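# Open the loose 3-D printer's door fully on the desk

## Task

Swing the door of the 3-D printer, which sits unfastened on the desk, open as far as it goes. At the end every foot of the printer must rest on the desk, and the printer must be neither toppled nor left leaning. The robot must let go and back away, since a result that holds only because the robot is still supporting it does not count. The robot itself must not tip over.

## Robot and tools

ROBOT. A LinearBot: a base that drives in any direction, a column about 1.75 m tall, and a carriage that slides 1.0 m along it (lift_m). The carriage holds two identical six-joint arms (left, right), each with a two-finger gripper. Arm bases sit roughly 0.57 m + lift_m above the floor; carriage parts hang about 0.15 m lower. Reach is about 0.78 m from the shoulder but only about 0.38 m downward below the arm base. A hand is about 0.16 m long and 0.1 m wide (0.14 m open). Parked arm: joints 1-6 = 0, 0.05, 0.05, 1.45, 0, 0; parked, the robot is about 0.95 m wide and 0.7 m long. The wheel motors are weak (2 N m), so a light push already triggers contact_stop.

FRAMES. Base frame: origin on the floor below the base centre, x forward, y left, z up. left_hand and right_hand are reported in it, as the midpoint between each hand's finger pads; quat_wxyz rotates base axes into hand axes (hand z along the fingers, fingers open along hand y; a hand pointing straight up with joints 1, 5, 6 at 0 gives (1,0,0,0)). Odometry frame = base frame at scene start; base_odometry counts wheel rotation only, so slip shows up as travel; heading is left-positive, -3.142 to 3.142.

execute_actions. Arguments: actions (a list holding one action, or empty to just read state and images) and cameras (list from carriage_camera, left_wrist_camera, right_wrist_camera, all; omitted/null/["all"] = every camera, [] = none). An action may contain base, joints, or both; their motions begin together and may end at different times. base holds exactly one relative move, measured from where the base last reported itself: translate_m (metres, forward +, -2 to 2), strafe_m (metres, left +, -2 to 2), rotate_rad (radians, counter-clockwise +, -6.3 to 6.3). joints is one dictionary of absolute targets keyed by joint name, covering both arms at once: lift_m 0 to 1 m; for each arm X in left/right: X_joint1_rad -2.617 to 3.054 (swing about vertical, 0 forward, + left), X_joint2_rad 0 to 3.141 (shoulder: 0 upper arm back and level, 1.57 vertical, 3.14 forward and level), X_joint3_rad 0 to 3.141 (elbow: 0 folded, 3.14 straight), X_joint4_rad -1.57 to 1.57 (wrist pitch, + lifts fingertips), X_joint5_rad -1.57 to 1.57 (wrist yaw, + turns fingertips to the RIGHT), X_joint6_rad -2.094 to 2.094 (roll about the fingers, + clockwise viewed from the forearm), X_gripper_m 0 to 0.093 m (pad gap). Done tolerances: lift 0.004, joints 1-3 0.055 (joint1 0.02), joint4 0.04, joints 5-6 0.02, gripper 0.004. Joints 1-3 move up to 1.8 rad/s, 4-6 up to 2.7 rad/s; lift up to 0.3 m/s; no action exceeds 15 s. Unknown keys or out-of-range numbers reject the whole call with no motion. A joint or the base left out of an action may still be driving toward an earlier target without the status showing it.

wait(seconds 0-10) commands nothing and returns state and images. zoom_image(camera, region [x0,y0,x1,y1] in pixels, top-left origin, at most 504x504) enlarges part of that camera's latest full image. read_manual(section "licences") returns licence texts only. finished_scene(scene) ends the scene for good after the last command has been held, and reports success.

RESULTS. base_status and joint_status report how each commanded motion ended: done (for the base: wheels turned the commanded amount, slip included), off_target (resting away from target, maybe still pushing), contact_stop or time_out (target dropped, holding in place), not_followed (a self-collision check refused that arm's targets; the gripper part still runs; the targets may be retried on later actions). on_its_own lists uncommanded behaviour; "held at" is a target, not a position. After a stop, later motion calls in the same reply are skipped. motor_effort gives percent of maximum, + toward higher joint values, bracket = peak; readings carry fixed bias and noise. A lift effort that keeps dropping as the lift lowers means a hand rests on something. drive_wheels higher at rest than after a free move means the base still presses on something. Joint torques, motor temperatures per arm joint, MOTOR HOT (from 75 °C), OVER-TEMPERATURE FAULT (90 °C stops that arm 10 s; 100 °C makes the arm go limp and fall) and ARM HIT (hard self-contact) also appear. Hand readings drift from truth at long reach; a level hand sags 10-17 cm under 1 kg. A gripping gripper usually reads off_target; pads push roughly 45-60 N.

CAMERAS. carriage_camera is fixed, looking ahead and about 20 degrees down; each wrist camera looks past its fingertips. Calibration (504x504 images, pinhole+radial) is given per camera; wrist-camera poses depend on joint readings and are less exact.

CAUTIONS. Stops arrive after impact and can be late or absent; the base may roll about 0.3 m after an arm touches. After a blocked drive, back off about 0.2 m the way you came (reverse a turn), again if still pressing; a retry with nothing in the way usually passes. Beware driving backward into a table edge the column can hit: it can topple the robot. Arms have no contact stop and spring to target once freed. Never let the arms press or strike each other; to untangle, move the refused arm clear first, then the other. Tipping risk grows with a high carriage, extended arms, loads, pulling, or sudden stops; only images reveal a lean. Stretched arms heat quickly. Avoid drops, slams, hard pushes and knocking the printer over; open the door gently, release, and retreat.

Each tool is called after "Call:" in YAML: its name, and indented under it one key for each argument.

## Session

Call:
execute_actions:
  actions: []

Scene clock: 0.00 s.
Joint torques (N m, as the arm reports them, + toward a larger angle): no reading
Motor temperatures (°C, as the motors report them): left_arm=[22 21 23 22 21 23] | right_arm=[24 23 23 21 22 22]
base_odometry: x=+0.000 y=+0.000 heading=+0.000 (m, m, rad; odometry frame)
base_status: not commanded
joint_positions: lift_m=+0.300 left_joint1_rad=-0.013 left_joint2_rad=+0.023 left_joint3_rad=+0.038 left_joint4_rad=+1.446 left_joint5_rad=-0.002 left_joint6_rad=+0.024 left_gripper_m=+0.094 right_joint1_rad=+0.002 right_joint2_rad=+0.040 right_joint3_rad=+0.073 right_joint4_rad=+1.438 right_joint5_rad=-0.057 right_joint6_rad=-0.036 right_gripper_m=+0.094
joint_status: not commanded
motor_effort: lift_m=+31 drive_wheels=-2 (%)
left_hand: x=+0.3057 y=+0.3286 z=+1.2739 quat_wxyz=(+0.998, +0.000, +0.055, +0.006) (m; base frame)
right_hand: x=+0.3022 y=-0.3187 z=+1.2827 quat_wxyz=(+0.998, -0.030, +0.049, -0.016) (m; base frame)
pictures: carriage_camera, left_wrist_camera, right_wrist_camera
Images, in order (width x height): carriage_camera 504x504, left_wrist_camera 504x504, right_wrist_camera 504x504.

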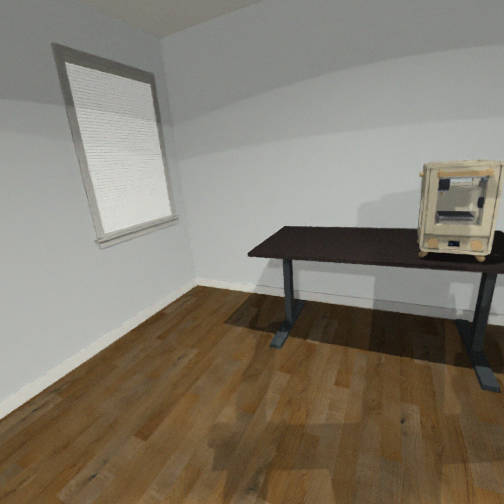

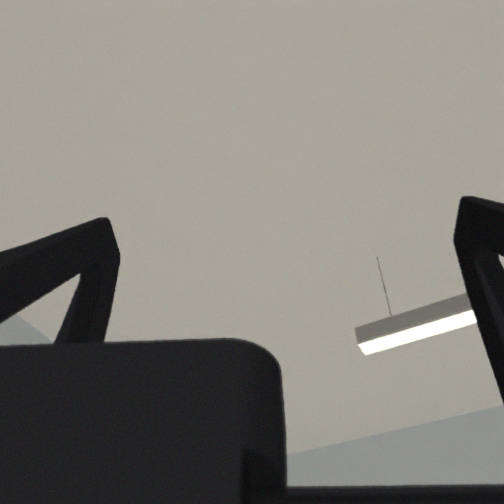

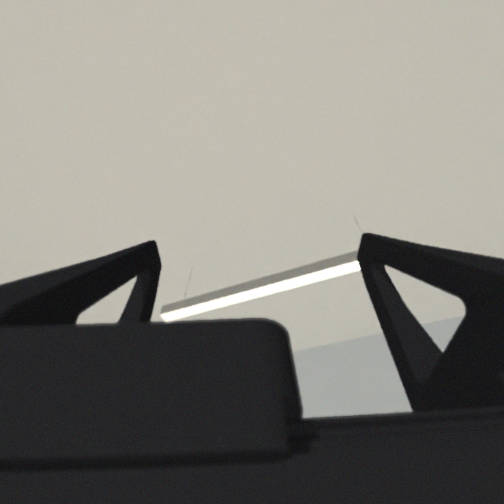

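Call:
zoom_image:
  camera: "carriage_camera"
  region: [380, 130, 504, 290]

Call:
execute_actions:
  actions:
    - {"base": {"rotate_rad": -0.6}}
  cameras: ["carriage_camera"]

Region (380, 130, 504, 290) of carriage_camera's 504x504 image, scaled by 3.150, with more detail than that image has; it fills the left 391 columns of this view, and the rest is white.

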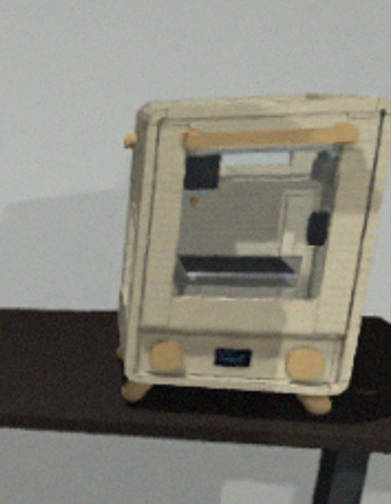

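Scene clock: 2.83 s.
Joint torques (N m, as the arm reports them, + toward a larger angle): left_arm=[-0.15  3.57  5.78 -0.2   0.02 -0.11] | right_arm=[-0.61  3.52  6.94 -0.18  0.01  0.01]
Motor temperatures (°C, as the motors report them): left_arm=[22 21 23 22 21 23] | right_arm=[24 24 24 21 22 22]
base_odometry: x=+0.000 y=+0.000 heading=-0.599 (m, m, rad; odometry frame)
base_status: done
joint_positions: lift_m=+0.300 left_joint1_rad=-0.013 left_joint2_rad=+0.023 left_joint3_rad=+0.038 left_joint4_rad=+1.446 left_joint5_rad=-0.002 left_joint6_rad=+0.024 left_gripper_m=+0.094 right_joint1_rad=+0.002 right_joint2_rad=+0.040 right_joint3_rad=+0.073 right_joint4_rad=+1.438 right_joint5_rad=-0.057 right_joint6_rad=-0.036 right_gripper_m=+0.094
joint_status: not commanded
motor_effort: lift_m=+32(31) drive_wheels=+11(25) (%)
left_hand: x=+0.3057 y=+0.3286 z=+1.2739 quat_wxyz=(+0.998, +0.000, +0.055, +0.006) (m; base frame)
right_hand: x=+0.3022 y=-0.3187 z=+1.2827 quat_wxyz=(+0.998, -0.030, +0.049, -0.016) (m; base frame)
pictures: carriage_camera
Images, in order (width x height): carriage_camera 504x504.

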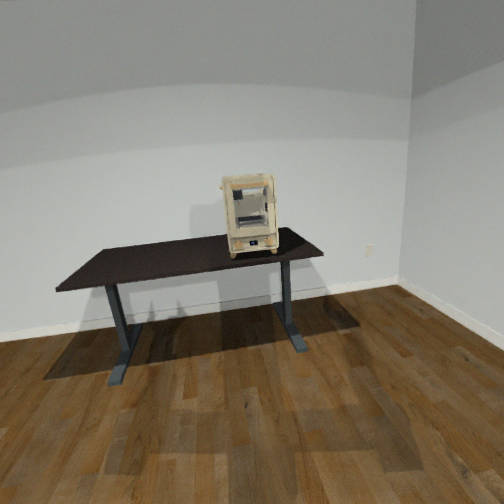

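Call:
zoom_image:
  camera: "carriage_camera"
  region: [190, 160, 330, 280]

Region (190, 160, 330, 280) of carriage_camera's 504x504 image, scaled by 3.600, with more detail than that image has; it fills the top 432 rows of this view, and the rest is white.

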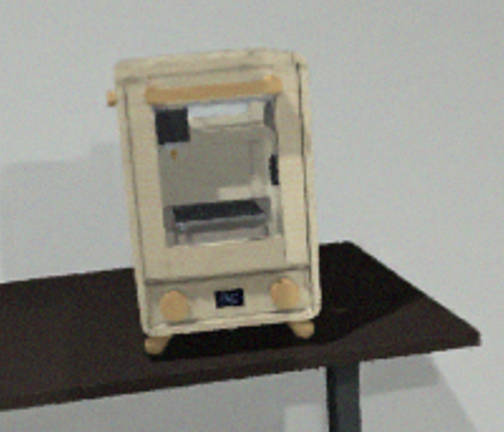

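Call:
execute_actions:
  actions:
    - {"base": {"translate_m": 0.7}}
  cameras: ["carriage_camera"]

Scene clock: 10.70 s.
Joint torques (N m, as the arm reports them, + toward a larger angle): left_arm=[-0.14  3.47  5.86 -0.21  0.02 -0.11] | right_arm=[-0.6   3.44  6.96 -0.14  0.01  0.02]
Motor temperatures (°C, as the motors report them): left_arm=[22 21 24 22 21 23] | right_arm=[24 24 25 21 22 22]
base_odometry: x=+0.578 y=-0.395 heading=-0.600 (m, m, rad; odometry frame)
base_status: done
joint_positions: lift_m=+0.300 left_joint1_rad=-0.013 left_joint2_rad=+0.023 left_joint3_rad=+0.038 left_joint4_rad=+1.447 left_joint5_rad=-0.002 left_joint6_rad=+0.024 left_gripper_m=+0.094 right_joint1_rad=+0.002 right_joint2_rad=+0.040 right_joint3_rad=+0.073 right_joint4_rad=+1.438 right_joint5_rad=-0.057 right_joint6_rad=-0.036 right_gripper_m=+0.094
joint_status: not commanded
motor_effort: lift_m=+31(31) drive_wheels=-3(39) (%)
left_hand: x=+0.3055 y=+0.3286 z=+1.2739 quat_wxyz=(+0.998, +0.000, +0.054, +0.006) (m; base frame)
right_hand: x=+0.3022 y=-0.3187 z=+1.2827 quat_wxyz=(+0.998, -0.030, +0.049, -0.016) (m; base frame)
pictures: carriage_camera
Images, in order (width x height): carriage_camera 504x504.

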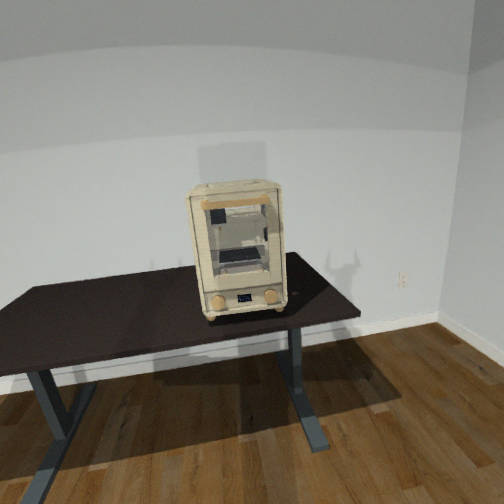

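Call:
zoom_image:
  camera: "carriage_camera"
  region: [160, 160, 320, 340]

Region (160, 160, 320, 340) of carriage_camera's 504x504 image, scaled by 2.800, with more detail than that image has.

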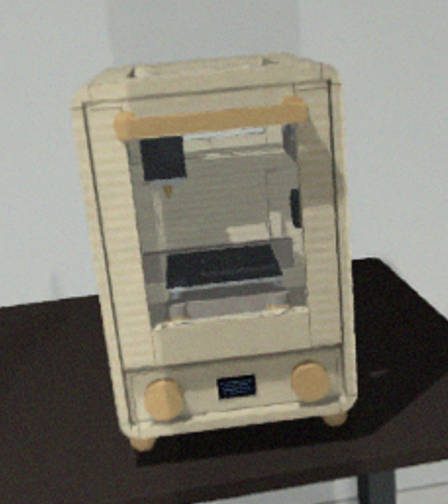

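Call:
execute_actions:
  actions:
    - {"base": {"rotate_rad": 0.15}}
  cameras: ["carriage_camera"]

Call:
zoom_image:
  camera: "carriage_camera"
  region: [200, 160, 380, 340]

Scene clock: 31.67 s.
Joint torques (N m, as the arm reports them, + toward a larger angle): left_arm=[-0.15  3.56  5.89 -0.27  0.02 -0.12] | right_arm=[-0.58  3.55  6.66 -0.14  0.01  0.02]
Motor temperatures (°C, as the motors report them): left_arm=[22 22 25 22 21 23] | right_arm=[24 25 26 21 22 22]
base_odometry: x=+0.578 y=-0.395 heading=-0.450 (m, m, rad; odometry frame)
base_status: done
joint_positions: lift_m=+0.300 left_joint1_rad=-0.013 left_joint2_rad=+0.023 left_joint3_rad=+0.038 left_joint4_rad=+1.446 left_joint5_rad=-0.002 left_joint6_rad=+0.024 left_gripper_m=+0.094 right_joint1_rad=+0.002 right_joint2_rad=+0.040 right_joint3_rad=+0.073 right_joint4_rad=+1.438 right_joint5_rad=-0.057 right_joint6_rad=-0.036 right_gripper_m=+0.094
joint_status: not commanded
motor_effort: lift_m=+32(31) drive_wheels=+4(25) (%)
left_hand: x=+0.3056 y=+0.3286 z=+1.2739 quat_wxyz=(+0.998, +0.000, +0.055, +0.006) (m; base frame)
right_hand: x=+0.3022 y=-0.3187 z=+1.2827 quat_wxyz=(+0.998, -0.030, +0.049, -0.016) (m; base frame)
pictures: carriage_camera
Images, in order (width x height): carriage_camera 504x504.

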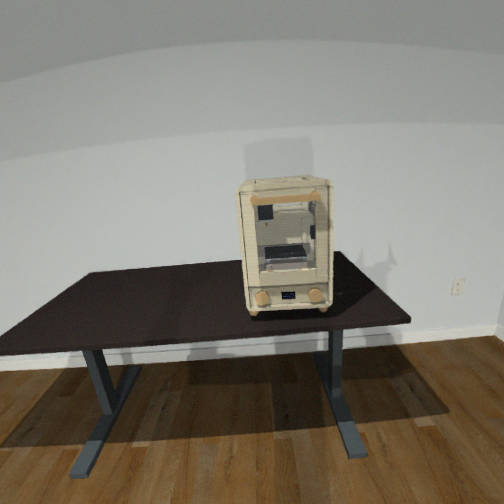

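Region (200, 160, 380, 340) of carriage_camera's 504x504 image, scaled by 2.800, with more detail than that image has.

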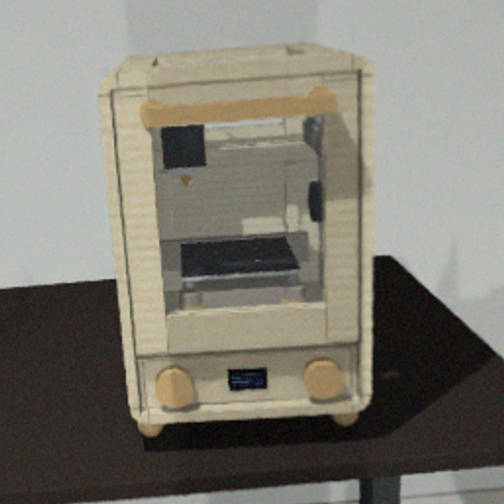

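Call:
execute_actions:
  actions:
    - {"base": {"strafe_m": 0.24}}
  cameras: ["carriage_camera"]

Call:
zoom_image:
  camera: "carriage_camera"
  region: [270, 150, 460, 340]

Scene clock: 36.97 s.
Joint torques (N m, as the arm reports them, + toward a larger angle): left_arm=[-0.17  3.51  5.9  -0.25  0.02 -0.12] | right_arm=[-0.55  3.46  6.99 -0.21  0.    0.03]
Motor temperatures (°C, as the motors report them): left_arm=[22 22 25 22 21 23] | right_arm=[24 25 26 21 22 22]
base_odometry: x=+0.682 y=-0.179 heading=-0.449 (m, m, rad; odometry frame)
base_status: done
joint_positions: lift_m=+0.300 left_joint1_rad=-0.013 left_joint2_rad=+0.023 left_joint3_rad=+0.038 left_joint4_rad=+1.446 left_joint5_rad=-0.002 left_joint6_rad=+0.024 left_gripper_m=+0.094 right_joint1_rad=+0.002 right_joint2_rad=+0.040 right_joint3_rad=+0.073 right_joint4_rad=+1.438 right_joint5_rad=-0.057 right_joint6_rad=-0.036 right_gripper_m=+0.094
joint_status: not commanded
motor_effort: lift_m=+31(31) drive_wheels=-8(34) (%)
left_hand: x=+0.3056 y=+0.3286 z=+1.2739 quat_wxyz=(+0.998, +0.000, +0.055, +0.006) (m; base frame)
right_hand: x=+0.3022 y=-0.3187 z=+1.2827 quat_wxyz=(+0.998, -0.030, +0.049, -0.016) (m; base frame)
pictures: carriage_camera
Images, in order (width x height): carriage_camera 504x504.

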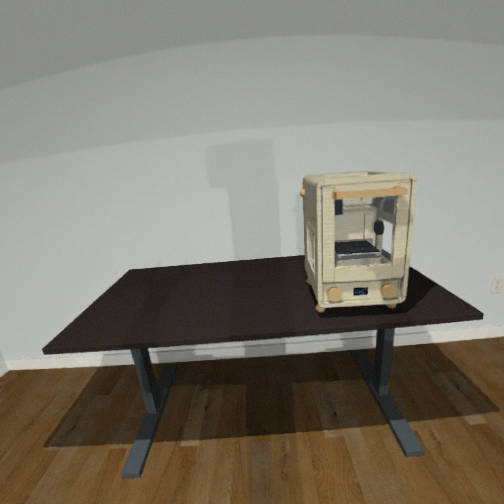

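Region (270, 150, 460, 340) of carriage_camera's 504x504 image, scaled by 2.653, with more detail than that image has.

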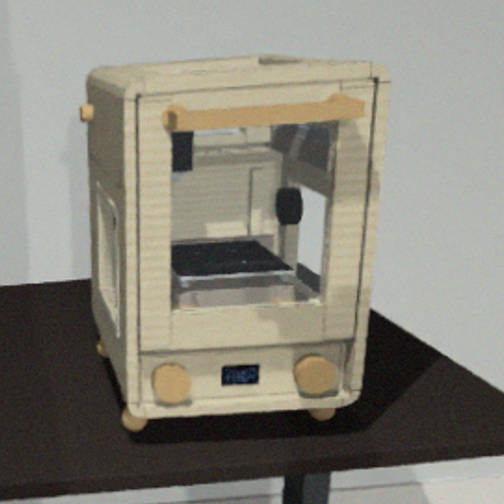

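Call:
execute_actions:
  actions:
    - {"base": {"strafe_m": 0.125}}
  cameras: []

Call:
execute_actions:
  actions:
    - {"base": {"translate_m": 0.34}}
  cameras: []

Call:
execute_actions:
  actions:
    - {"base": {"rotate_rad": -0.75}}
  cameras: ["carriage_camera"]

Scene clock: 53.43 s.
Joint torques (N m, as the arm reports them, + toward a larger angle): left_arm=[-0.09  3.51  5.86 -0.25  0.01 -0.12] | right_arm=[-0.66  3.43  6.82 -0.19  0.02  0.05]
Motor temperatures (°C, as the motors report them): left_arm=[22 22 26 22 21 23] | right_arm=[24 25 27 21 22 22]
base_odometry: x=+0.736 y=-0.067 heading=-0.449 (m, m, rad; odometry frame)
base_status: done
joint_positions: lift_m=+0.300 left_joint1_rad=-0.013 left_joint2_rad=+0.023 left_joint3_rad=+0.038 left_joint4_rad=+1.446 left_joint5_rad=-0.002 left_joint6_rad=+0.024 left_gripper_m=+0.094 right_joint1_rad=+0.002 right_joint2_rad=+0.040 right_joint3_rad=+0.073 right_joint4_rad=+1.437 right_joint5_rad=-0.057 right_joint6_rad=-0.036 right_gripper_m=+0.094
joint_status: not commanded
motor_effort: lift_m=+31(31) drive_wheels=-6(39) (%)
left_hand: x=+0.3056 y=+0.3286 z=+1.2739 quat_wxyz=(+0.998, +0.000, +0.055, +0.006) (m; base frame)
right_hand: x=+0.3023 y=-0.3187 z=+1.2826 quat_wxyz=(+0.998, -0.030, +0.050, -0.016) (m; base frame)
pictures: none
No camera images: the call's "cameras" was empty. Leave "cameras" out to get every camera's image.

Scene clock: 56.03 s.
Joint torques (N m, as the arm reports them, + toward a larger angle): left_arm=[-0.16  3.54  5.96 -0.24  0.02 -0.11] | right_arm=[-0.66  3.63  6.87 -0.21 -0.02  0.03]
Motor temperatures (°C, as the motors report them): left_arm=[22 22 26 22 21 23] | right_arm=[24 25 27 21 22 22]
base_odometry: x=+1.043 y=-0.214 heading=-0.448 (m, m, rad; odometry frame)
base_status: done
joint_positions: lift_m=+0.300 left_joint1_rad=-0.013 left_joint2_rad=+0.023 left_joint3_rad=+0.038 left_joint4_rad=+1.447 left_joint5_rad=-0.002 left_joint6_rad=+0.024 left_gripper_m=+0.094 right_joint1_rad=+0.002 right_joint2_rad=+0.040 right_joint3_rad=+0.073 right_joint4_rad=+1.437 right_joint5_rad=-0.057 right_joint6_rad=-0.036 right_gripper_m=+0.094
joint_status: not commanded
motor_effort: lift_m=+31(31) drive_wheels=-5(30) (%)
left_hand: x=+0.3055 y=+0.3286 z=+1.2739 quat_wxyz=(+0.998, +0.000, +0.054, +0.006) (m; base frame)
right_hand: x=+0.3023 y=-0.3187 z=+1.2826 quat_wxyz=(+0.998, -0.030, +0.050, -0.016) (m; base frame)
pictures: none
No camera images: the call's "cameras" was empty. Leave "cameras" out to get every camera's image.

Scene clock: 58.27 s.
Joint torques (N m, as the arm reports them, + toward a larger angle): left_arm=[-0.16  3.56  5.86 -0.21  0.02 -0.12] | right_arm=[-0.59  3.44  6.93 -0.09  0.    0.02]
Motor temperatures (°C, as the motors report them): left_arm=[22 22 26 22 21 23] | right_arm=[24 25 27 21 22 22]
base_odometry: x=+1.043 y=-0.214 heading=-1.197 (m, m, rad; odometry frame)
base_status: done
joint_positions: lift_m=+0.300 left_joint1_rad=-0.013 left_joint2_rad=+0.023 left_joint3_rad=+0.038 left_joint4_rad=+1.447 left_joint5_rad=-0.002 left_joint6_rad=+0.024 left_gripper_m=+0.094 right_joint1_rad=+0.002 right_joint2_rad=+0.040 right_joint3_rad=+0.073 right_joint4_rad=+1.437 right_joint5_rad=-0.057 right_joint6_rad=-0.036 right_gripper_m=+0.094
joint_status: not commanded
motor_effort: lift_m=+31(31) drive_wheels=+13(30) (%)
left_hand: x=+0.3055 y=+0.3286 z=+1.2739 quat_wxyz=(+0.998, +0.000, +0.054, +0.006) (m; base frame)
right_hand: x=+0.3024 y=-0.3187 z=+1.2826 quat_wxyz=(+0.998, -0.030, +0.050, -0.015) (m; base frame)
pictures: carriage_camera
Images, in order (width x height): carriage_camera 504x504.

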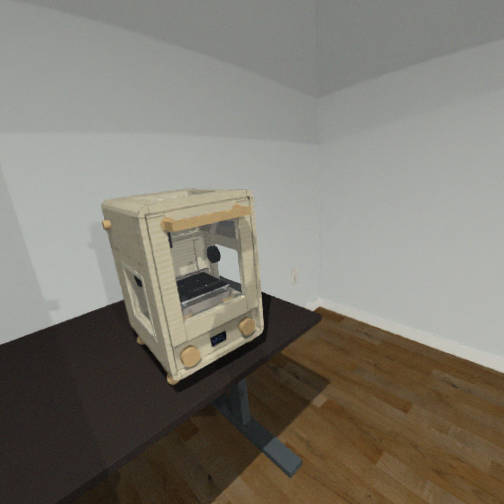

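Call:
zoom_image:
  camera: "carriage_camera"
  region: [80, 170, 300, 390]

Region (80, 170, 300, 390) of carriage_camera's 504x504 image, scaled by 2.291, with more detail than that image has.

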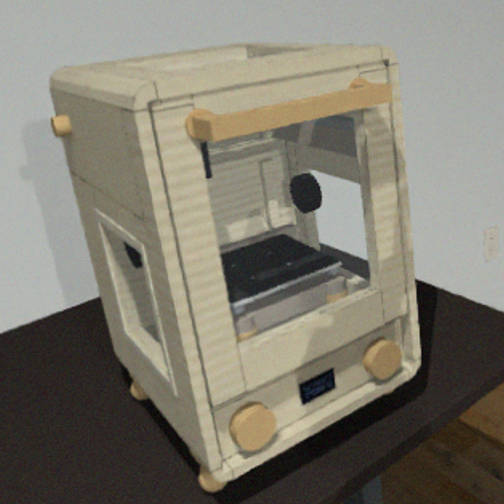

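Call:
execute_actions:
  actions:
    - {"joints": {"right_joint1_rad": 0.75, "right_joint2_rad": 1.92, "right_joint3_rad": 1.365, "right_joint4_rad": 0.555, "right_joint5_rad": 0.0, "right_joint6_rad": 1.57, "right_gripper_m": 0.07, "left_joint1_rad": -0.04, "left_joint2_rad": 1.79, "left_joint3_rad": 1.85, "left_joint4_rad": -0.24, "left_gripper_m": 0.0}}

Scene clock: 66.83 s.
Joint torques (N m, as the arm reports them, + toward a larger angle): left_arm=[-0.7  -9.05  8.74  2.17  0.02 -0.12] | right_arm=[ -0.33 -10.99  10.31   2.51   0.04   0.  ]
Motor temperatures (°C, as the motors report them): left_arm=[22 22 26 23 21 23] | right_arm=[24 26 28 21 22 22]
base_odometry: x=+1.043 y=-0.214 heading=-1.197 (m, m, rad; odometry frame)
base_status: not commanded
joint_positions: lift_m=+0.300 left_joint1_rad=-0.032 left_joint2_rad=+1.790 left_joint3_rad=+1.836 left_joint4_rad=-0.233 left_joint5_rad=-0.002 left_joint6_rad=+0.024 left_gripper_m=+0.001 right_joint1_rad=+0.747 right_joint2_rad=+1.925 right_joint3_rad=+1.349 right_joint4_rad=+0.552 right_joint5_rad=-0.008 right_joint6_rad=+1.565 right_gripper_m=+0.070
joint_status: all done
motor_effort: lift_m=+31(32) drive_wheels=+10(10) (%)
left_hand: x=+0.8394 y=+0.3111 z=+1.2428 quat_wxyz=(+0.638, +0.021, +0.770, -0.001) (m; base frame)
right_hand: x=+0.7146 y=+0.0770 z=+1.1184 quat_wxyz=(+0.279, +0.282, +0.658, +0.640) (m; base frame)
pictures: carriage_camera, left_wrist_camera, right_wrist_camera
camera_calibration (this result's frames):
carriage_camera: T_world_to_cam=[[0.0593889, -0.994326, -0.0882491, 0.0966215], [-0.3241, 0.0644094, -0.943828, 1.24409], [0.944157, 0.0846545, -0.318436, 0.239001], [0, 0, 0, 1]] pos_world=[0.171818, -0.00429053, 1.25884]
left_wrist_camera: T_world_to_cam=[[-0.00724182, -0.99363, -0.112462, 0.461358], [-0.704593, 0.0848746, -0.704517, 1.44342], [0.709574, 0.074138, -0.700719, 0.379581], [0, 0, 0, 1]] pos_world=[0.751025, 0.307768, 1.33478]
right_wrist_camera: T_world_to_cam=[[-0.0886359, -0.0405102, -0.99524, 1.18145], [-0.970494, 0.228456, 0.0771329, 0.590655], [0.224244, 0.972711, -0.0595643, -0.0500306], [0, 0, 0, 1]] pos_world=[0.689165, -0.0384126, 1.12729]
Images, in order (width x height): carriage_camera 504x504, left_wrist_camera 504x504, right_wrist_camera 504x504.

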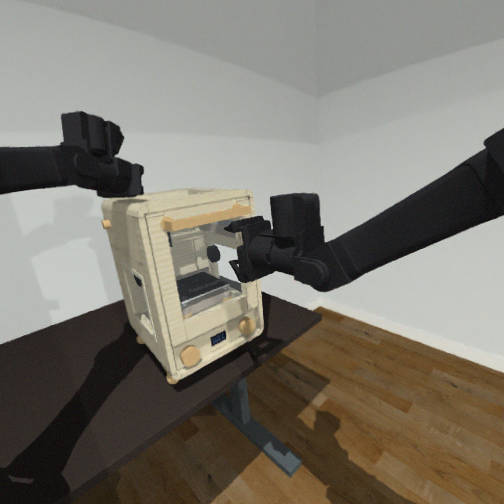

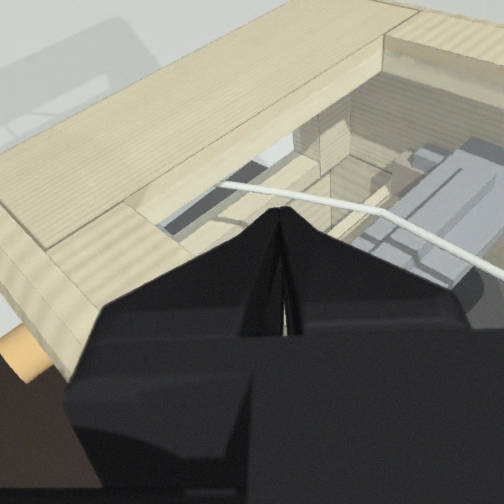

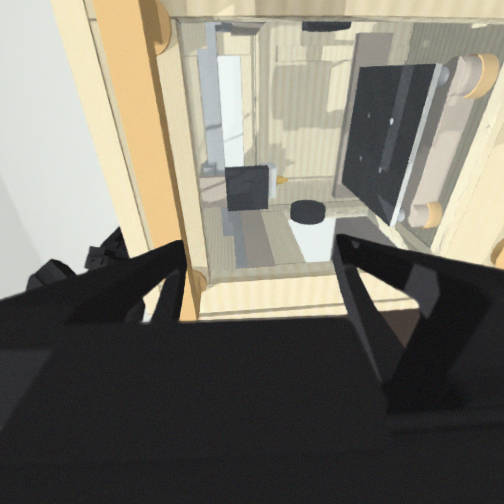

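Call:
execute_actions:
  actions:
    - {"joints": {"right_joint2_rad": 1.99, "right_joint3_rad": 1.72, "right_joint4_rad": 0.30, "left_joint2_rad": 1.755, "left_joint3_rad": 1.65, "left_joint4_rad": -0.07}}

Scene clock: 73.93 s.
Joint torques (N m, as the arm reports them, + toward a larger angle): left_arm=[-0.7  -8.58  5.65  1.9   0.02 -0.1 ] | right_arm=[ -0.35 -11.41   9.95   2.34   0.03  -0.02]
Motor temperatures (°C, as the motors report them): left_arm=[22 24 27 25 21 23] | right_arm=[24 28 29 23 22 22]
base_odometry: x=+1.043 y=-0.214 heading=-1.197 (m, m, rad; odometry frame)
base_status: not commanded
joint_positions: lift_m=+0.300 left_joint1_rad=-0.032 left_joint2_rad=+1.751 left_joint3_rad=+1.681 left_joint4_rad=-0.040 left_joint5_rad=-0.002 left_joint6_rad=+0.022 left_gripper_m=+0.001 right_joint1_rad=+0.747 right_joint2_rad=+1.985 right_joint3_rad=+1.714 right_joint4_rad=+0.312 right_joint5_rad=-0.008 right_joint6_rad=+1.565 right_gripper_m=+0.070
joint_status: all done
motor_effort: lift_m=+31(31) drive_wheels=+12(12) (%)
left_hand: x=+0.8387 y=+0.3111 z=+1.2351 quat_wxyz=(+0.667, +0.019, +0.745, -0.002) (m; base frame)
right_hand: x=+0.7357 y=+0.0965 z=+1.2033 quat_wxyz=(+0.288, +0.273, +0.637, +0.661) (m; base frame)
pictures: carriage_camera, left_wrist_camera, right_wrist_camera
camera_calibration (this result's frames):
carriage_camera: T_world_to_cam=[[0.0593889, -0.994326, -0.0882491, 0.0966215], [-0.3241, 0.0644094, -0.943828, 1.24409], [0.944157, 0.0846545, -0.318436, 0.239001], [0, 0, 0, 1]] pos_world=[0.171818, -0.00429053, 1.25884]
left_wrist_camera: T_world_to_cam=[[0.00158146, -0.99415, -0.107997, 0.447754], [-0.64836, 0.0812022, -0.756991, 1.45632], [0.761332, 0.0712179, -0.644439, 0.262631], [0, 0, 0, 1]] pos_world=[0.743564, 0.308174, 1.32003]
right_wrist_camera: T_world_to_cam=[[-0.0417294, 0.00292616, -0.999125, 1.23454], [-0.97328, 0.225877, 0.0413114, 0.64547], [0.2258, 0.974152, -0.00657771, -0.133674], [0, 0, 0, 1]] pos_world=[0.709923, -0.0191904, 1.20592]
Images, in order (width x height): carriage_camera 504x504, left_wrist_camera 504x504, right_wrist_camera 504x504.

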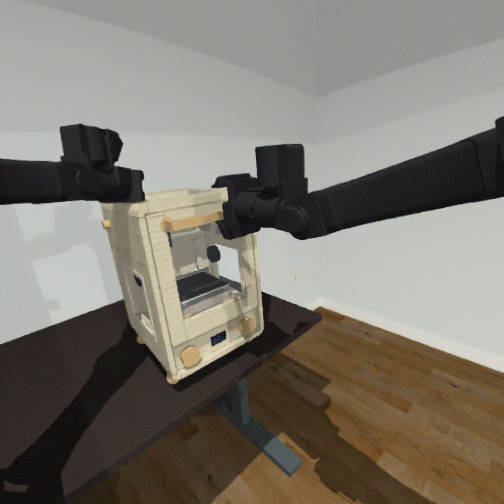

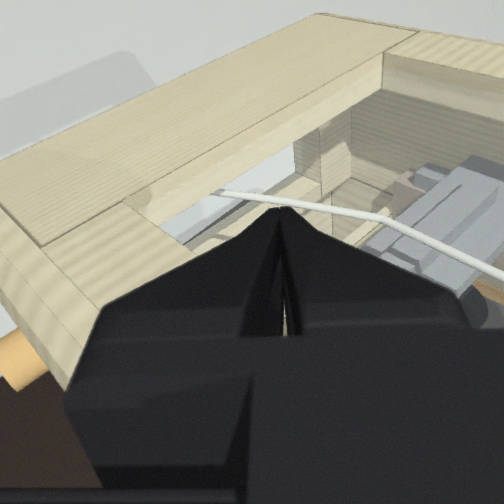

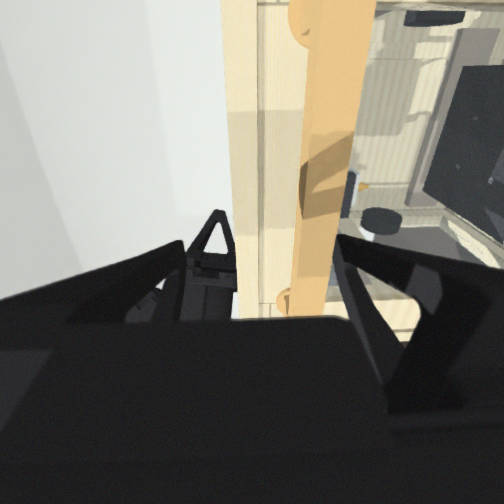

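Call:
execute_actions:
  actions:
    - {"joints": {"right_joint2_rad": 1.995, "right_joint3_rad": 1.61, "right_joint4_rad": 0.385}}
  cameras: ["right_wrist_camera"]

Scene clock: 79.53 s.
Joint torques (N m, as the arm reports them, + toward a larger angle): left_arm=[-0.66 -8.85  5.65  1.88  0.05 -0.09] | right_arm=[ -0.26 -11.24   8.14   2.47   0.07   0.  ]
Motor temperatures (°C, as the motors report them): left_arm=[22 25 27 26 21 23] | right_arm=[24 30 30 24 22 22]
base_odometry: x=+1.043 y=-0.214 heading=-1.197 (m, m, rad; odometry frame)
base_status: not commanded
joint_positions: lift_m=+0.300 left_joint1_rad=-0.032 left_joint2_rad=+1.751 left_joint3_rad=+1.681 left_joint4_rad=-0.039 left_joint5_rad=-0.002 left_joint6_rad=+0.022 left_gripper_m=+0.001 right_joint1_rad=+0.747 right_joint2_rad=+1.989 right_joint3_rad=+1.624 right_joint4_rad=+0.385 right_joint5_rad=-0.008 right_joint6_rad=+1.565 right_gripper_m=+0.070
joint_status: all done
motor_effort: lift_m=+31(31) drive_wheels=+10(12) (%)
left_hand: x=+0.8387 y=+0.3111 z=+1.2352 quat_wxyz=(+0.667, +0.019, +0.744, -0.002) (m; base frame)
right_hand: x=+0.7351 y=+0.0959 z=+1.1746 quat_wxyz=(+0.285, +0.276, +0.643, +0.655) (m; base frame)
pictures: right_wrist_camera
camera_calibration (this result's frames):
right_wrist_camera: T_world_to_cam=[[-0.0565457, -0.0107941, -0.998342, 1.21709], [-0.972583, 0.226522, 0.0526376, 0.632302], [0.225578, 0.973946, -0.023307, -0.113325], [0, 0, 0, 1]] pos_world=[0.709351, -0.0197199, 1.17915]
Images, in order (width x height): right_wrist_camera 504x504.

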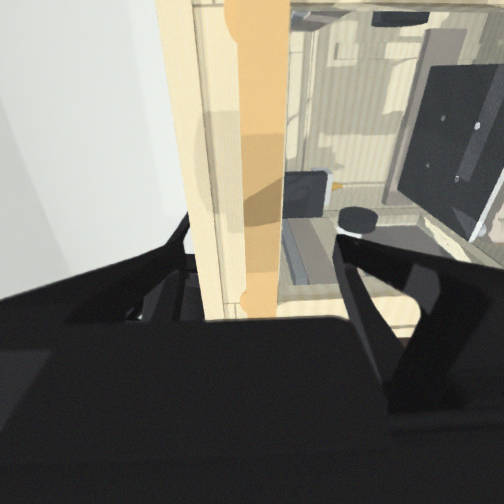

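Call:
execute_actions:
  actions:
    - {"joints": {"right_joint2_rad": 2.18, "right_joint3_rad": 1.925, "right_joint4_rad": 0.27}}
  cameras: ["right_wrist_camera", "carriage_camera"]

Scene clock: 82.07 s.
Joint torques (N m, as the arm reports them, + toward a larger angle): left_arm=[-0.67 -8.61  5.62  1.91  0.03 -0.09] | right_arm=[ -0.35 -13.05  10.4    2.32   0.01  -0.01]
Motor temperatures (°C, as the motors report them): left_arm=[22 25 27 26 21 23] | right_arm=[24 31 30 25 22 22]
base_odometry: x=+1.043 y=-0.214 heading=-1.197 (m, m, rad; odometry frame)
base_status: not commanded
joint_positions: lift_m=+0.300 left_joint1_rad=-0.032 left_joint2_rad=+1.751 left_joint3_rad=+1.681 left_joint4_rad=-0.039 left_joint5_rad=-0.002 left_joint6_rad=+0.022 left_gripper_m=+0.001 right_joint1_rad=+0.747 right_joint2_rad=+2.178 right_joint3_rad=+1.914 right_joint4_rad=+0.281 right_joint5_rad=-0.008 right_joint6_rad=+1.566 right_gripper_m=+0.070
joint_status: all done
motor_effort: lift_m=+31(31) drive_wheels=+13(10) (%)
left_hand: x=+0.8387 y=+0.3111 z=+1.2354 quat_wxyz=(+0.668, +0.019, +0.744, -0.002) (m; base frame)
right_hand: x=+0.7683 y=+0.1267 z=+1.1750 quat_wxyz=(+0.285, +0.276, +0.644, +0.654) (m; base frame)
pictures: carriage_camera, right_wrist_camera
camera_calibration (this result's frames):
carriage_camera: T_world_to_cam=[[0.0593889, -0.994326, -0.0882491, 0.0966215], [-0.3241, 0.0644094, -0.943828, 1.24409], [0.944157, 0.0846545, -0.318436, 0.239001], [0, 0, 0, 1]] pos_world=[0.171818, -0.00429053, 1.25884]
right_wrist_camera: T_world_to_cam=[[-0.0590231, -0.0120514, -0.998184, 1.22163], [-0.972453, 0.226575, 0.0547661, 0.655017], [0.225504, 0.973919, -0.0250926, -0.148619], [0, 0, 0, 1]] pos_world=[0.742592, 0.0110546, 1.17981]
Images, in order (width x height): carriage_camera 504x504, right_wrist_camera 504x504.

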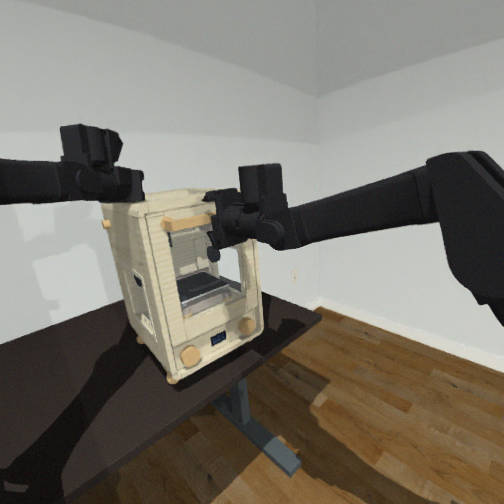

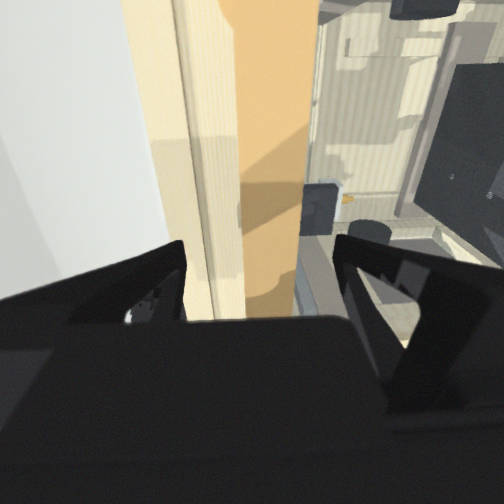

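Call:
execute_actions:
  actions:
    - {"joints": {"right_joint2_rad": 2.22, "right_joint3_rad": 1.99, "right_joint4_rad": 0.245}}
  cameras: []

Call:
execute_actions:
  actions:
    - {"joints": {"right_gripper_m": 0.0}}
  cameras: ["right_wrist_camera", "carriage_camera"]

Scene clock: 83.57 s.
Joint torques (N m, as the arm reports them, + toward a larger angle): left_arm=[-0.77 -8.54  5.64  1.89  0.03 -0.1 ] | right_arm=[ -0.37 -12.53  10.96   2.28   0.06  -0.03]
Motor temperatures (°C, as the motors report them): left_arm=[22 25 27 26 21 23] | right_arm=[24 32 30 25 22 22]
base_odometry: x=+1.043 y=-0.214 heading=-1.197 (m, m, rad; odometry frame)
base_status: not commanded
joint_positions: lift_m=+0.300 left_joint1_rad=-0.032 left_joint2_rad=+1.751 left_joint3_rad=+1.681 left_joint4_rad=-0.039 left_joint5_rad=-0.002 left_joint6_rad=+0.022 left_gripper_m=+0.001 right_joint1_rad=+0.747 right_joint2_rad=+2.206 right_joint3_rad=+1.974 right_joint4_rad=+0.258 right_joint5_rad=-0.008 right_joint6_rad=+1.566 right_gripper_m=+0.070
joint_status: all done
motor_effort: lift_m=+31(32) drive_wheels=+11(12) (%)
left_hand: x=+0.8387 y=+0.3111 z=+1.2354 quat_wxyz=(+0.668, +0.019, +0.744, -0.002) (m; base frame)
right_hand: x=+0.7727 y=+0.1308 z=+1.1809 quat_wxyz=(+0.286, +0.275, +0.641, +0.657) (m; base frame)
pictures: none
No camera images: the call's "cameras" was empty. Leave "cameras" out to get every camera's image.

Scene clock: 84.23 s.
Joint torques (N m, as the arm reports them, + toward a larger angle): left_arm=[-0.7  -8.62  5.63  1.84  0.04 -0.13] | right_arm=[ -0.3  -13.    10.75   2.51   0.    -0.01]
Motor temperatures (°C, as the motors report them): left_arm=[22 26 27 26 21 23] | right_arm=[24 32 31 25 22 22]
base_odometry: x=+1.043 y=-0.214 heading=-1.197 (m, m, rad; odometry frame)
base_status: not commanded
joint_positions: lift_m=+0.300 left_joint1_rad=-0.032 left_joint2_rad=+1.751 left_joint3_rad=+1.681 left_joint4_rad=-0.038 left_joint5_rad=-0.002 left_joint6_rad=+0.022 left_gripper_m=+0.001 right_joint1_rad=+0.747 right_joint2_rad=+2.211 right_joint3_rad=+1.974 right_joint4_rad=+0.242 right_joint5_rad=-0.008 right_joint6_rad=+1.565 right_gripper_m=+0.017
joint_status: right_gripper_m off_target (ended at +0.017, target +0.000)
motor_effort: lift_m=+32(31) drive_wheels=+10(11) (%)
left_hand: x=+0.8388 y=+0.3111 z=+1.2355 quat_wxyz=(+0.668, +0.019, +0.744, -0.002) (m; base frame)
right_hand: x=+0.7736 y=+0.1316 z=+1.1736 quat_wxyz=(+0.283, +0.278, +0.648, +0.650) (m; base frame)
pictures: carriage_camera, right_wrist_camera
camera_calibration (this result's frames):
carriage_camera: T_world_to_cam=[[0.0593889, -0.994326, -0.0882491, 0.0966215], [-0.3241, 0.0644094, -0.943828, 1.24409], [0.944157, 0.0846545, -0.318436, 0.239001], [0, 0, 0, 1]] pos_world=[0.171818, -0.00429053, 1.25884]
right_wrist_camera: T_world_to_cam=[[-0.0674393, -0.0208817, -0.997505, 1.2275], [-0.971963, 0.227096, 0.0609584, 0.651414], [0.225256, 0.973648, -0.0356115, -0.142048], [0, 0, 0, 1]] pos_world=[0.747929, 0.016004, 1.17967]
Images, in order (width x height): carriage_camera 504x504, right_wrist_camera 504x504.

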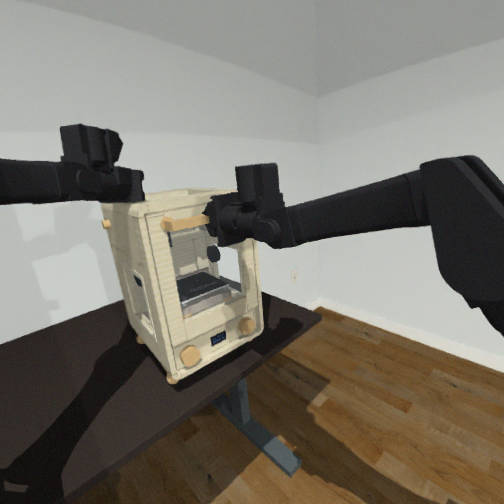

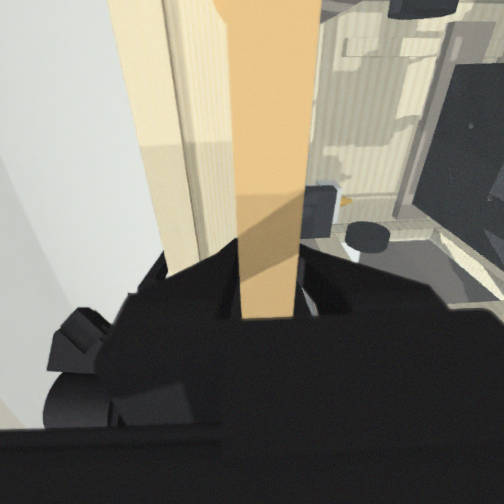

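Call:
execute_actions:
  actions:
    - {"joints": {"right_joint2_rad": 2.054, "right_joint3_rad": 1.555, "right_joint4_rad": 0.632}}
  cameras: ["right_wrist_camera", "carriage_camera"]

Scene clock: 87.07 s.
Joint torques (N m, as the arm reports them, + toward a larger angle): left_arm=[-0.5  -8.58  5.79  1.85  0.02 -0.09] | right_arm=[ -0.37 -12.97   7.18   2.35   0.02  -0.01]
Motor temperatures (°C, as the motors report them): left_arm=[22 26 27 27 21 23] | right_arm=[24 33 31 25 22 22]
base_odometry: x=+1.043 y=-0.214 heading=-1.197 (m, m, rad; odometry frame)
base_status: not commanded
joint_positions: lift_m=+0.300 left_joint1_rad=-0.034 left_joint2_rad=+1.751 left_joint3_rad=+1.679 left_joint4_rad=-0.033 left_joint5_rad=-0.002 left_joint6_rad=+0.022 left_gripper_m=+0.001 right_joint1_rad=+0.747 right_joint2_rad=+2.066 right_joint3_rad=+1.576 right_joint4_rad=+0.635 right_joint5_rad=-0.007 right_joint6_rad=+1.564 right_gripper_m=+0.017
joint_status: all done
motor_effort: lift_m=+31(31) drive_wheels=+18(31) (%)
left_hand: x=+0.8389 y=+0.3096 z=+1.2358 quat_wxyz=(+0.669, +0.020, +0.743, -0.003) (m; base frame)
right_hand: x=+0.7424 y=+0.1025 z=+1.1651 quat_wxyz=(+0.303, +0.258, +0.601, +0.693) (m; base frame)
pictures: carriage_camera, right_wrist_camera
camera_calibration (this result's frames):
carriage_camera: T_world_to_cam=[[0.0593889, -0.994326, -0.0882491, 0.0966215], [-0.3241, 0.0644094, -0.943828, 1.24409], [0.944157, 0.0846545, -0.318436, 0.239001], [0, 0, 0, 1]] pos_world=[0.171818, -0.00429053, 1.25884]
right_wrist_camera: T_world_to_cam=[[0.0351042, 0.0736646, -0.996665, 1.12954], [-0.973927, 0.226181, -0.0175861, 0.721331], [0.224131, 0.971296, 0.0796839, -0.240244], [0, 0, 0, 1]] pos_world=[0.716718, -0.013011, 1.1576]
Images, in order (width x height): carriage_camera 504x504, right_wrist_camera 504x504.

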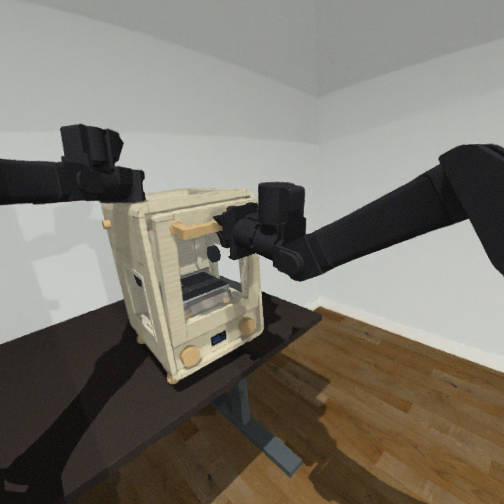

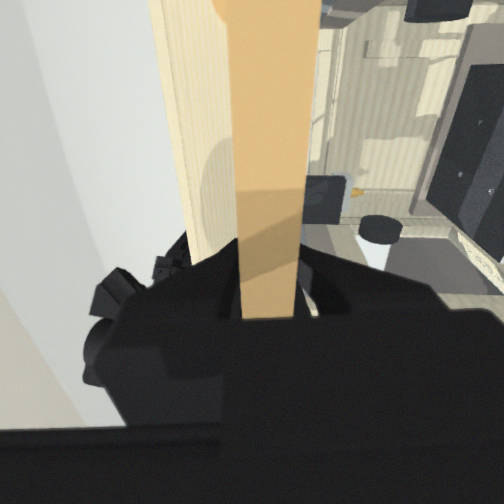

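Call:
execute_actions:
  actions:
    - {"joints": {"right_joint2_rad": 1.985, "right_joint3_rad": 1.13, "right_joint4_rad": 1.2}}
  cameras: ["carriage_camera"]

Scene clock: 89.63 s.
Joint torques (N m, as the arm reports them, + toward a larger angle): left_arm=[-0.51 -8.58  5.79  1.82  0.02 -0.1 ] | right_arm=[ -0.39 -11.83   6.45   2.21  -0.01   0.02]
Motor temperatures (°C, as the motors report them): left_arm=[22 26 27 27 21 23] | right_arm=[24 34 31 26 22 22]
base_odometry: x=+1.043 y=-0.214 heading=-1.197 (m, m, rad; odometry frame)
base_status: not commanded
joint_positions: lift_m=+0.300 left_joint1_rad=-0.034 left_joint2_rad=+1.751 left_joint3_rad=+1.679 left_joint4_rad=-0.033 left_joint5_rad=-0.002 left_joint6_rad=+0.022 left_gripper_m=+0.001 right_joint1_rad=+0.748 right_joint2_rad=+2.000 right_joint3_rad=+1.147 right_joint4_rad=+1.199 right_joint5_rad=-0.007 right_joint6_rad=+1.562 right_gripper_m=+0.017
joint_status: all done
motor_effort: lift_m=+32(31) drive_wheels=+19(17) (%)
left_hand: x=+0.8389 y=+0.3096 z=+1.2358 quat_wxyz=(+0.669, +0.020, +0.743, -0.003) (m; base frame)
right_hand: x=+0.6940 y=+0.0582 z=+1.1381 quat_wxyz=(+0.329, +0.225, +0.529, +0.749) (m; base frame)
pictures: carriage_camera
camera_calibration (this result's frames):
carriage_camera: T_world_to_cam=[[0.0593889, -0.994326, -0.0882491, 0.0966215], [-0.3241, 0.0644094, -0.943828, 1.24409], [0.944157, 0.0846545, -0.318436, 0.239001], [0, 0, 0, 1]] pos_world=[0.171818, -0.00429053, 1.25884]
Images, in order (width x height): carriage_camera 504x504.

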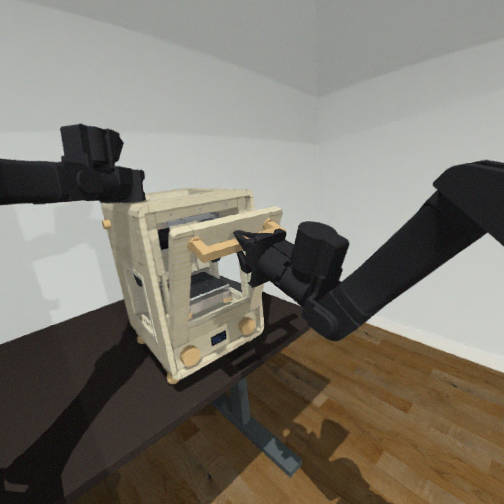

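Call:
execute_actions:
  actions:
    - {"joints": {"left_joint1_rad": 0.0, "left_joint2_rad": 0.05, "left_joint3_rad": 0.05, "left_joint4_rad": 1.45, "lift_m": 0.15, "right_joint2_rad": 1.755, "right_joint3_rad": 1.02, "right_joint4_rad": 1.34}}
  cameras: ["carriage_camera"]

Scene clock: 95.47 s.
Joint torques (N m, as the arm reports them, + toward a larger angle): left_arm=[ 0.21  2.5   4.83 -0.19  0.02 -0.03] | right_arm=[-0.66 -9.98  7.77  1.75 -0.03  0.05]
Motor temperatures (°C, as the motors report them): left_arm=[22 27 27 27 21 23] | right_arm=[24 35 31 26 22 22]
base_odometry: x=+1.043 y=-0.214 heading=-1.197 (m, m, rad; odometry frame)
base_status: not commanded
joint_positions: lift_m=+0.150 left_joint1_rad=-0.006 left_joint2_rad=+0.061 left_joint3_rad=+0.062 left_joint4_rad=+1.448 left_joint5_rad=-0.002 left_joint6_rad=+0.015 left_gripper_m=+0.001 right_joint1_rad=+0.749 right_joint2_rad=+1.774 right_joint3_rad=+1.023 right_joint4_rad=+1.348 right_joint5_rad=-0.008 right_joint6_rad=+1.561 right_gripper_m=+0.018
joint_status: all done
motor_effort: lift_m=+27(29) drive_wheels=+16(18) (%)
left_hand: x=+0.3099 y=+0.3287 z=+1.1298 quat_wxyz=(+0.998, +0.000, +0.061, +0.005) (m; base frame)
right_hand: x=+0.6413 y=+0.0108 z=+1.0828 quat_wxyz=(+0.355, +0.181, +0.431, +0.809) (m; base frame)
pictures: carriage_camera
camera_calibration (this result's frames):
carriage_camera: T_world_to_cam=[[0.0593889, -0.994326, -0.0882491, 0.0833597], [-0.3241, 0.0644094, -0.943828, 1.10226], [0.944157, 0.0846545, -0.318436, 0.191148], [0, 0, 0, 1]] pos_world=[0.171818, -0.00429053, 1.10857]
Images, in order (width x height): carriage_camera 504x504.

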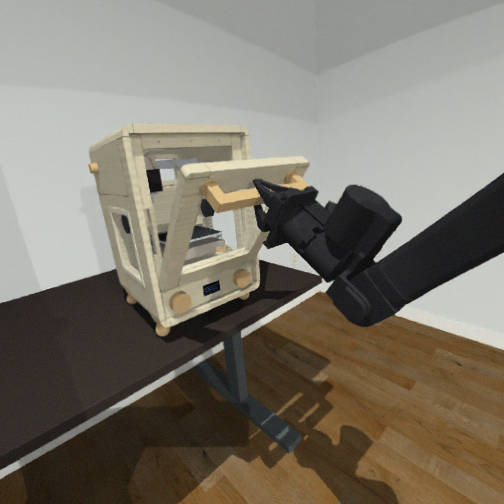

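Call:
execute_actions:
  actions:
    - {"joints": {"lift_m": 0.0, "right_joint2_rad": 1.645, "right_joint3_rad": 1.07, "right_joint4_rad": 1.46}}
  cameras: ["carriage_camera"]

Scene clock: 98.47 s.
Joint torques (N m, as the arm reports them, + toward a larger angle): left_arm=[ 0.23  2.6   4.99 -0.16  0.02 -0.03] | right_arm=[-0.53 -9.84  9.73  1.33 -0.02  0.07]
Motor temperatures (°C, as the motors report them): left_arm=[22 26 27 26 21 23] | right_arm=[24 36 31 26 22 22]
base_odometry: x=+1.043 y=-0.214 heading=-1.197 (m, m, rad; odometry frame)
base_status: not commanded
joint_positions: lift_m=+0.001 left_joint1_rad=-0.006 left_joint2_rad=+0.061 left_joint3_rad=+0.061 left_joint4_rad=+1.448 left_joint5_rad=-0.002 left_joint6_rad=+0.015 left_gripper_m=+0.001 right_joint1_rad=+0.750 right_joint2_rad=+1.674 right_joint3_rad=+1.050 right_joint4_rad=+1.470 right_joint5_rad=-0.010 right_joint6_rad=+1.559 right_gripper_m=+0.018
joint_status: all done
motor_effort: lift_m=+29(30) drive_wheels=+20(20) (%)
left_hand: x=+0.3103 y=+0.3287 z=+0.9799 quat_wxyz=(+0.998, +0.000, +0.062, +0.005) (m; base frame)
right_hand: x=+0.6025 y=-0.0246 z=+1.0121 quat_wxyz=(+0.376, +0.135, +0.328, +0.856) (m; base frame)
pictures: carriage_camera
camera_calibration (this result's frames):
carriage_camera: T_world_to_cam=[[0.0593889, -0.994326, -0.0882491, 0.0701623], [-0.3241, 0.0644094, -0.943828, 0.961112], [0.944157, 0.0846545, -0.318436, 0.143526], [0, 0, 0, 1]] pos_world=[0.171818, -0.00429053, 0.959019]
Images, in order (width x height): carriage_camera 504x504.

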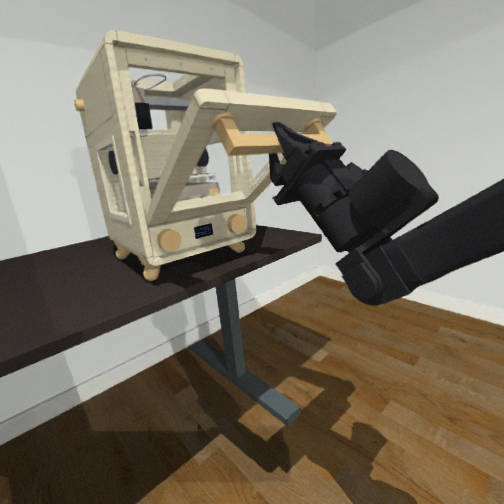

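Call:
execute_actions:
  actions:
    - {"joints": {"right_gripper_m": 0.034, "right_joint2_rad": 1.465, "right_joint3_rad": 0.67, "right_joint4_rad": 1.40}}
  cameras: ["carriage_camera", "right_wrist_camera"]

Scene clock: 102.17 s.
Joint torques (N m, as the arm reports them, + toward a larger angle): left_arm=[ 0.22  2.39  4.9  -0.16  0.01 -0.04] | right_arm=[-0.45 -7.83  9.05  2.74  0.06 -0.01]
Motor temperatures (°C, as the motors report them): left_arm=[22 26 27 26 21 23] | right_arm=[24 36 31 26 22 22]
base_odometry: x=+1.043 y=-0.214 heading=-1.197 (m, m, rad; odometry frame)
base_status: not commanded
joint_positions: lift_m=+0.001 left_joint1_rad=-0.006 left_joint2_rad=+0.061 left_joint3_rad=+0.061 left_joint4_rad=+1.448 left_joint5_rad=-0.002 left_joint6_rad=+0.015 left_gripper_m=+0.001 right_joint1_rad=+0.750 right_joint2_rad=+1.491 right_joint3_rad=+0.658 right_joint4_rad=+1.338 right_joint5_rad=-0.009 right_joint6_rad=+1.563 right_gripper_m=+0.034
joint_status: right_joint4_rad off_target (ended at +1.338, target +1.400); the others done
motor_effort: lift_m=+29(28) drive_wheels=+16(19) (%)
left_hand: x=+0.3103 y=+0.3287 z=+0.9799 quat_wxyz=(+0.998, +0.000, +0.062, +0.005) (m; base frame)
right_hand: x=+0.5874 y=-0.0389 z=+0.9012 quat_wxyz=(+0.345, +0.197, +0.468, +0.789) (m; base frame)
pictures: carriage_camera, right_wrist_camera
camera_calibration (this result's frames):
carriage_camera: T_world_to_cam=[[0.0593889, -0.994326, -0.0882491, 0.0701623], [-0.3241, 0.0644094, -0.943828, 0.961112], [0.944157, 0.0846545, -0.318436, 0.143526], [0, 0, 0, 1]] pos_world=[0.171818, -0.00429053, 0.959019]
right_wrist_camera: T_world_to_cam=[[0.289269, 0.308756, -0.906087, 0.660531], [-0.943769, 0.250276, -0.216016, 0.759707], [0.160075, 0.917623, 0.363791, -0.267594], [0, 0, 0, 1]] pos_world=[0.568752, -0.148529, 0.859956]
Images, in order (width x height): carriage_camera 504x504, right_wrist_camera 504x504.

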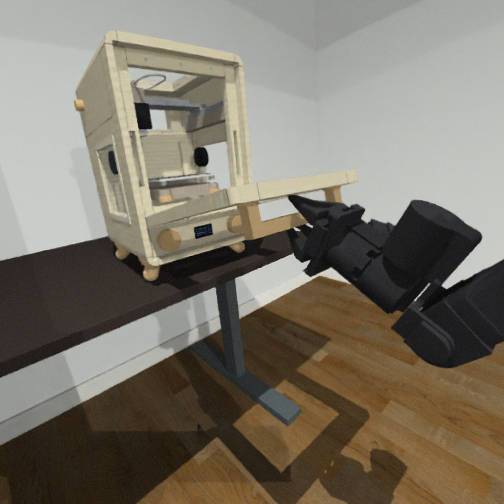

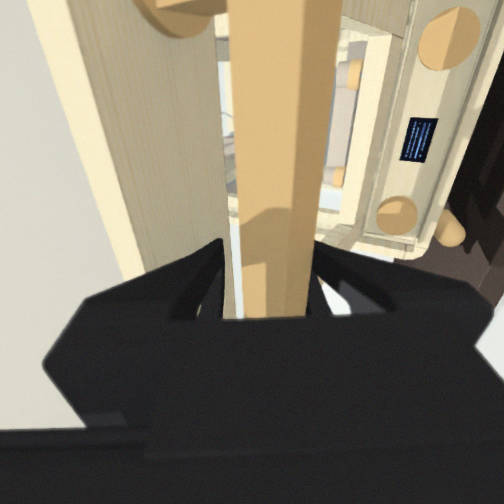

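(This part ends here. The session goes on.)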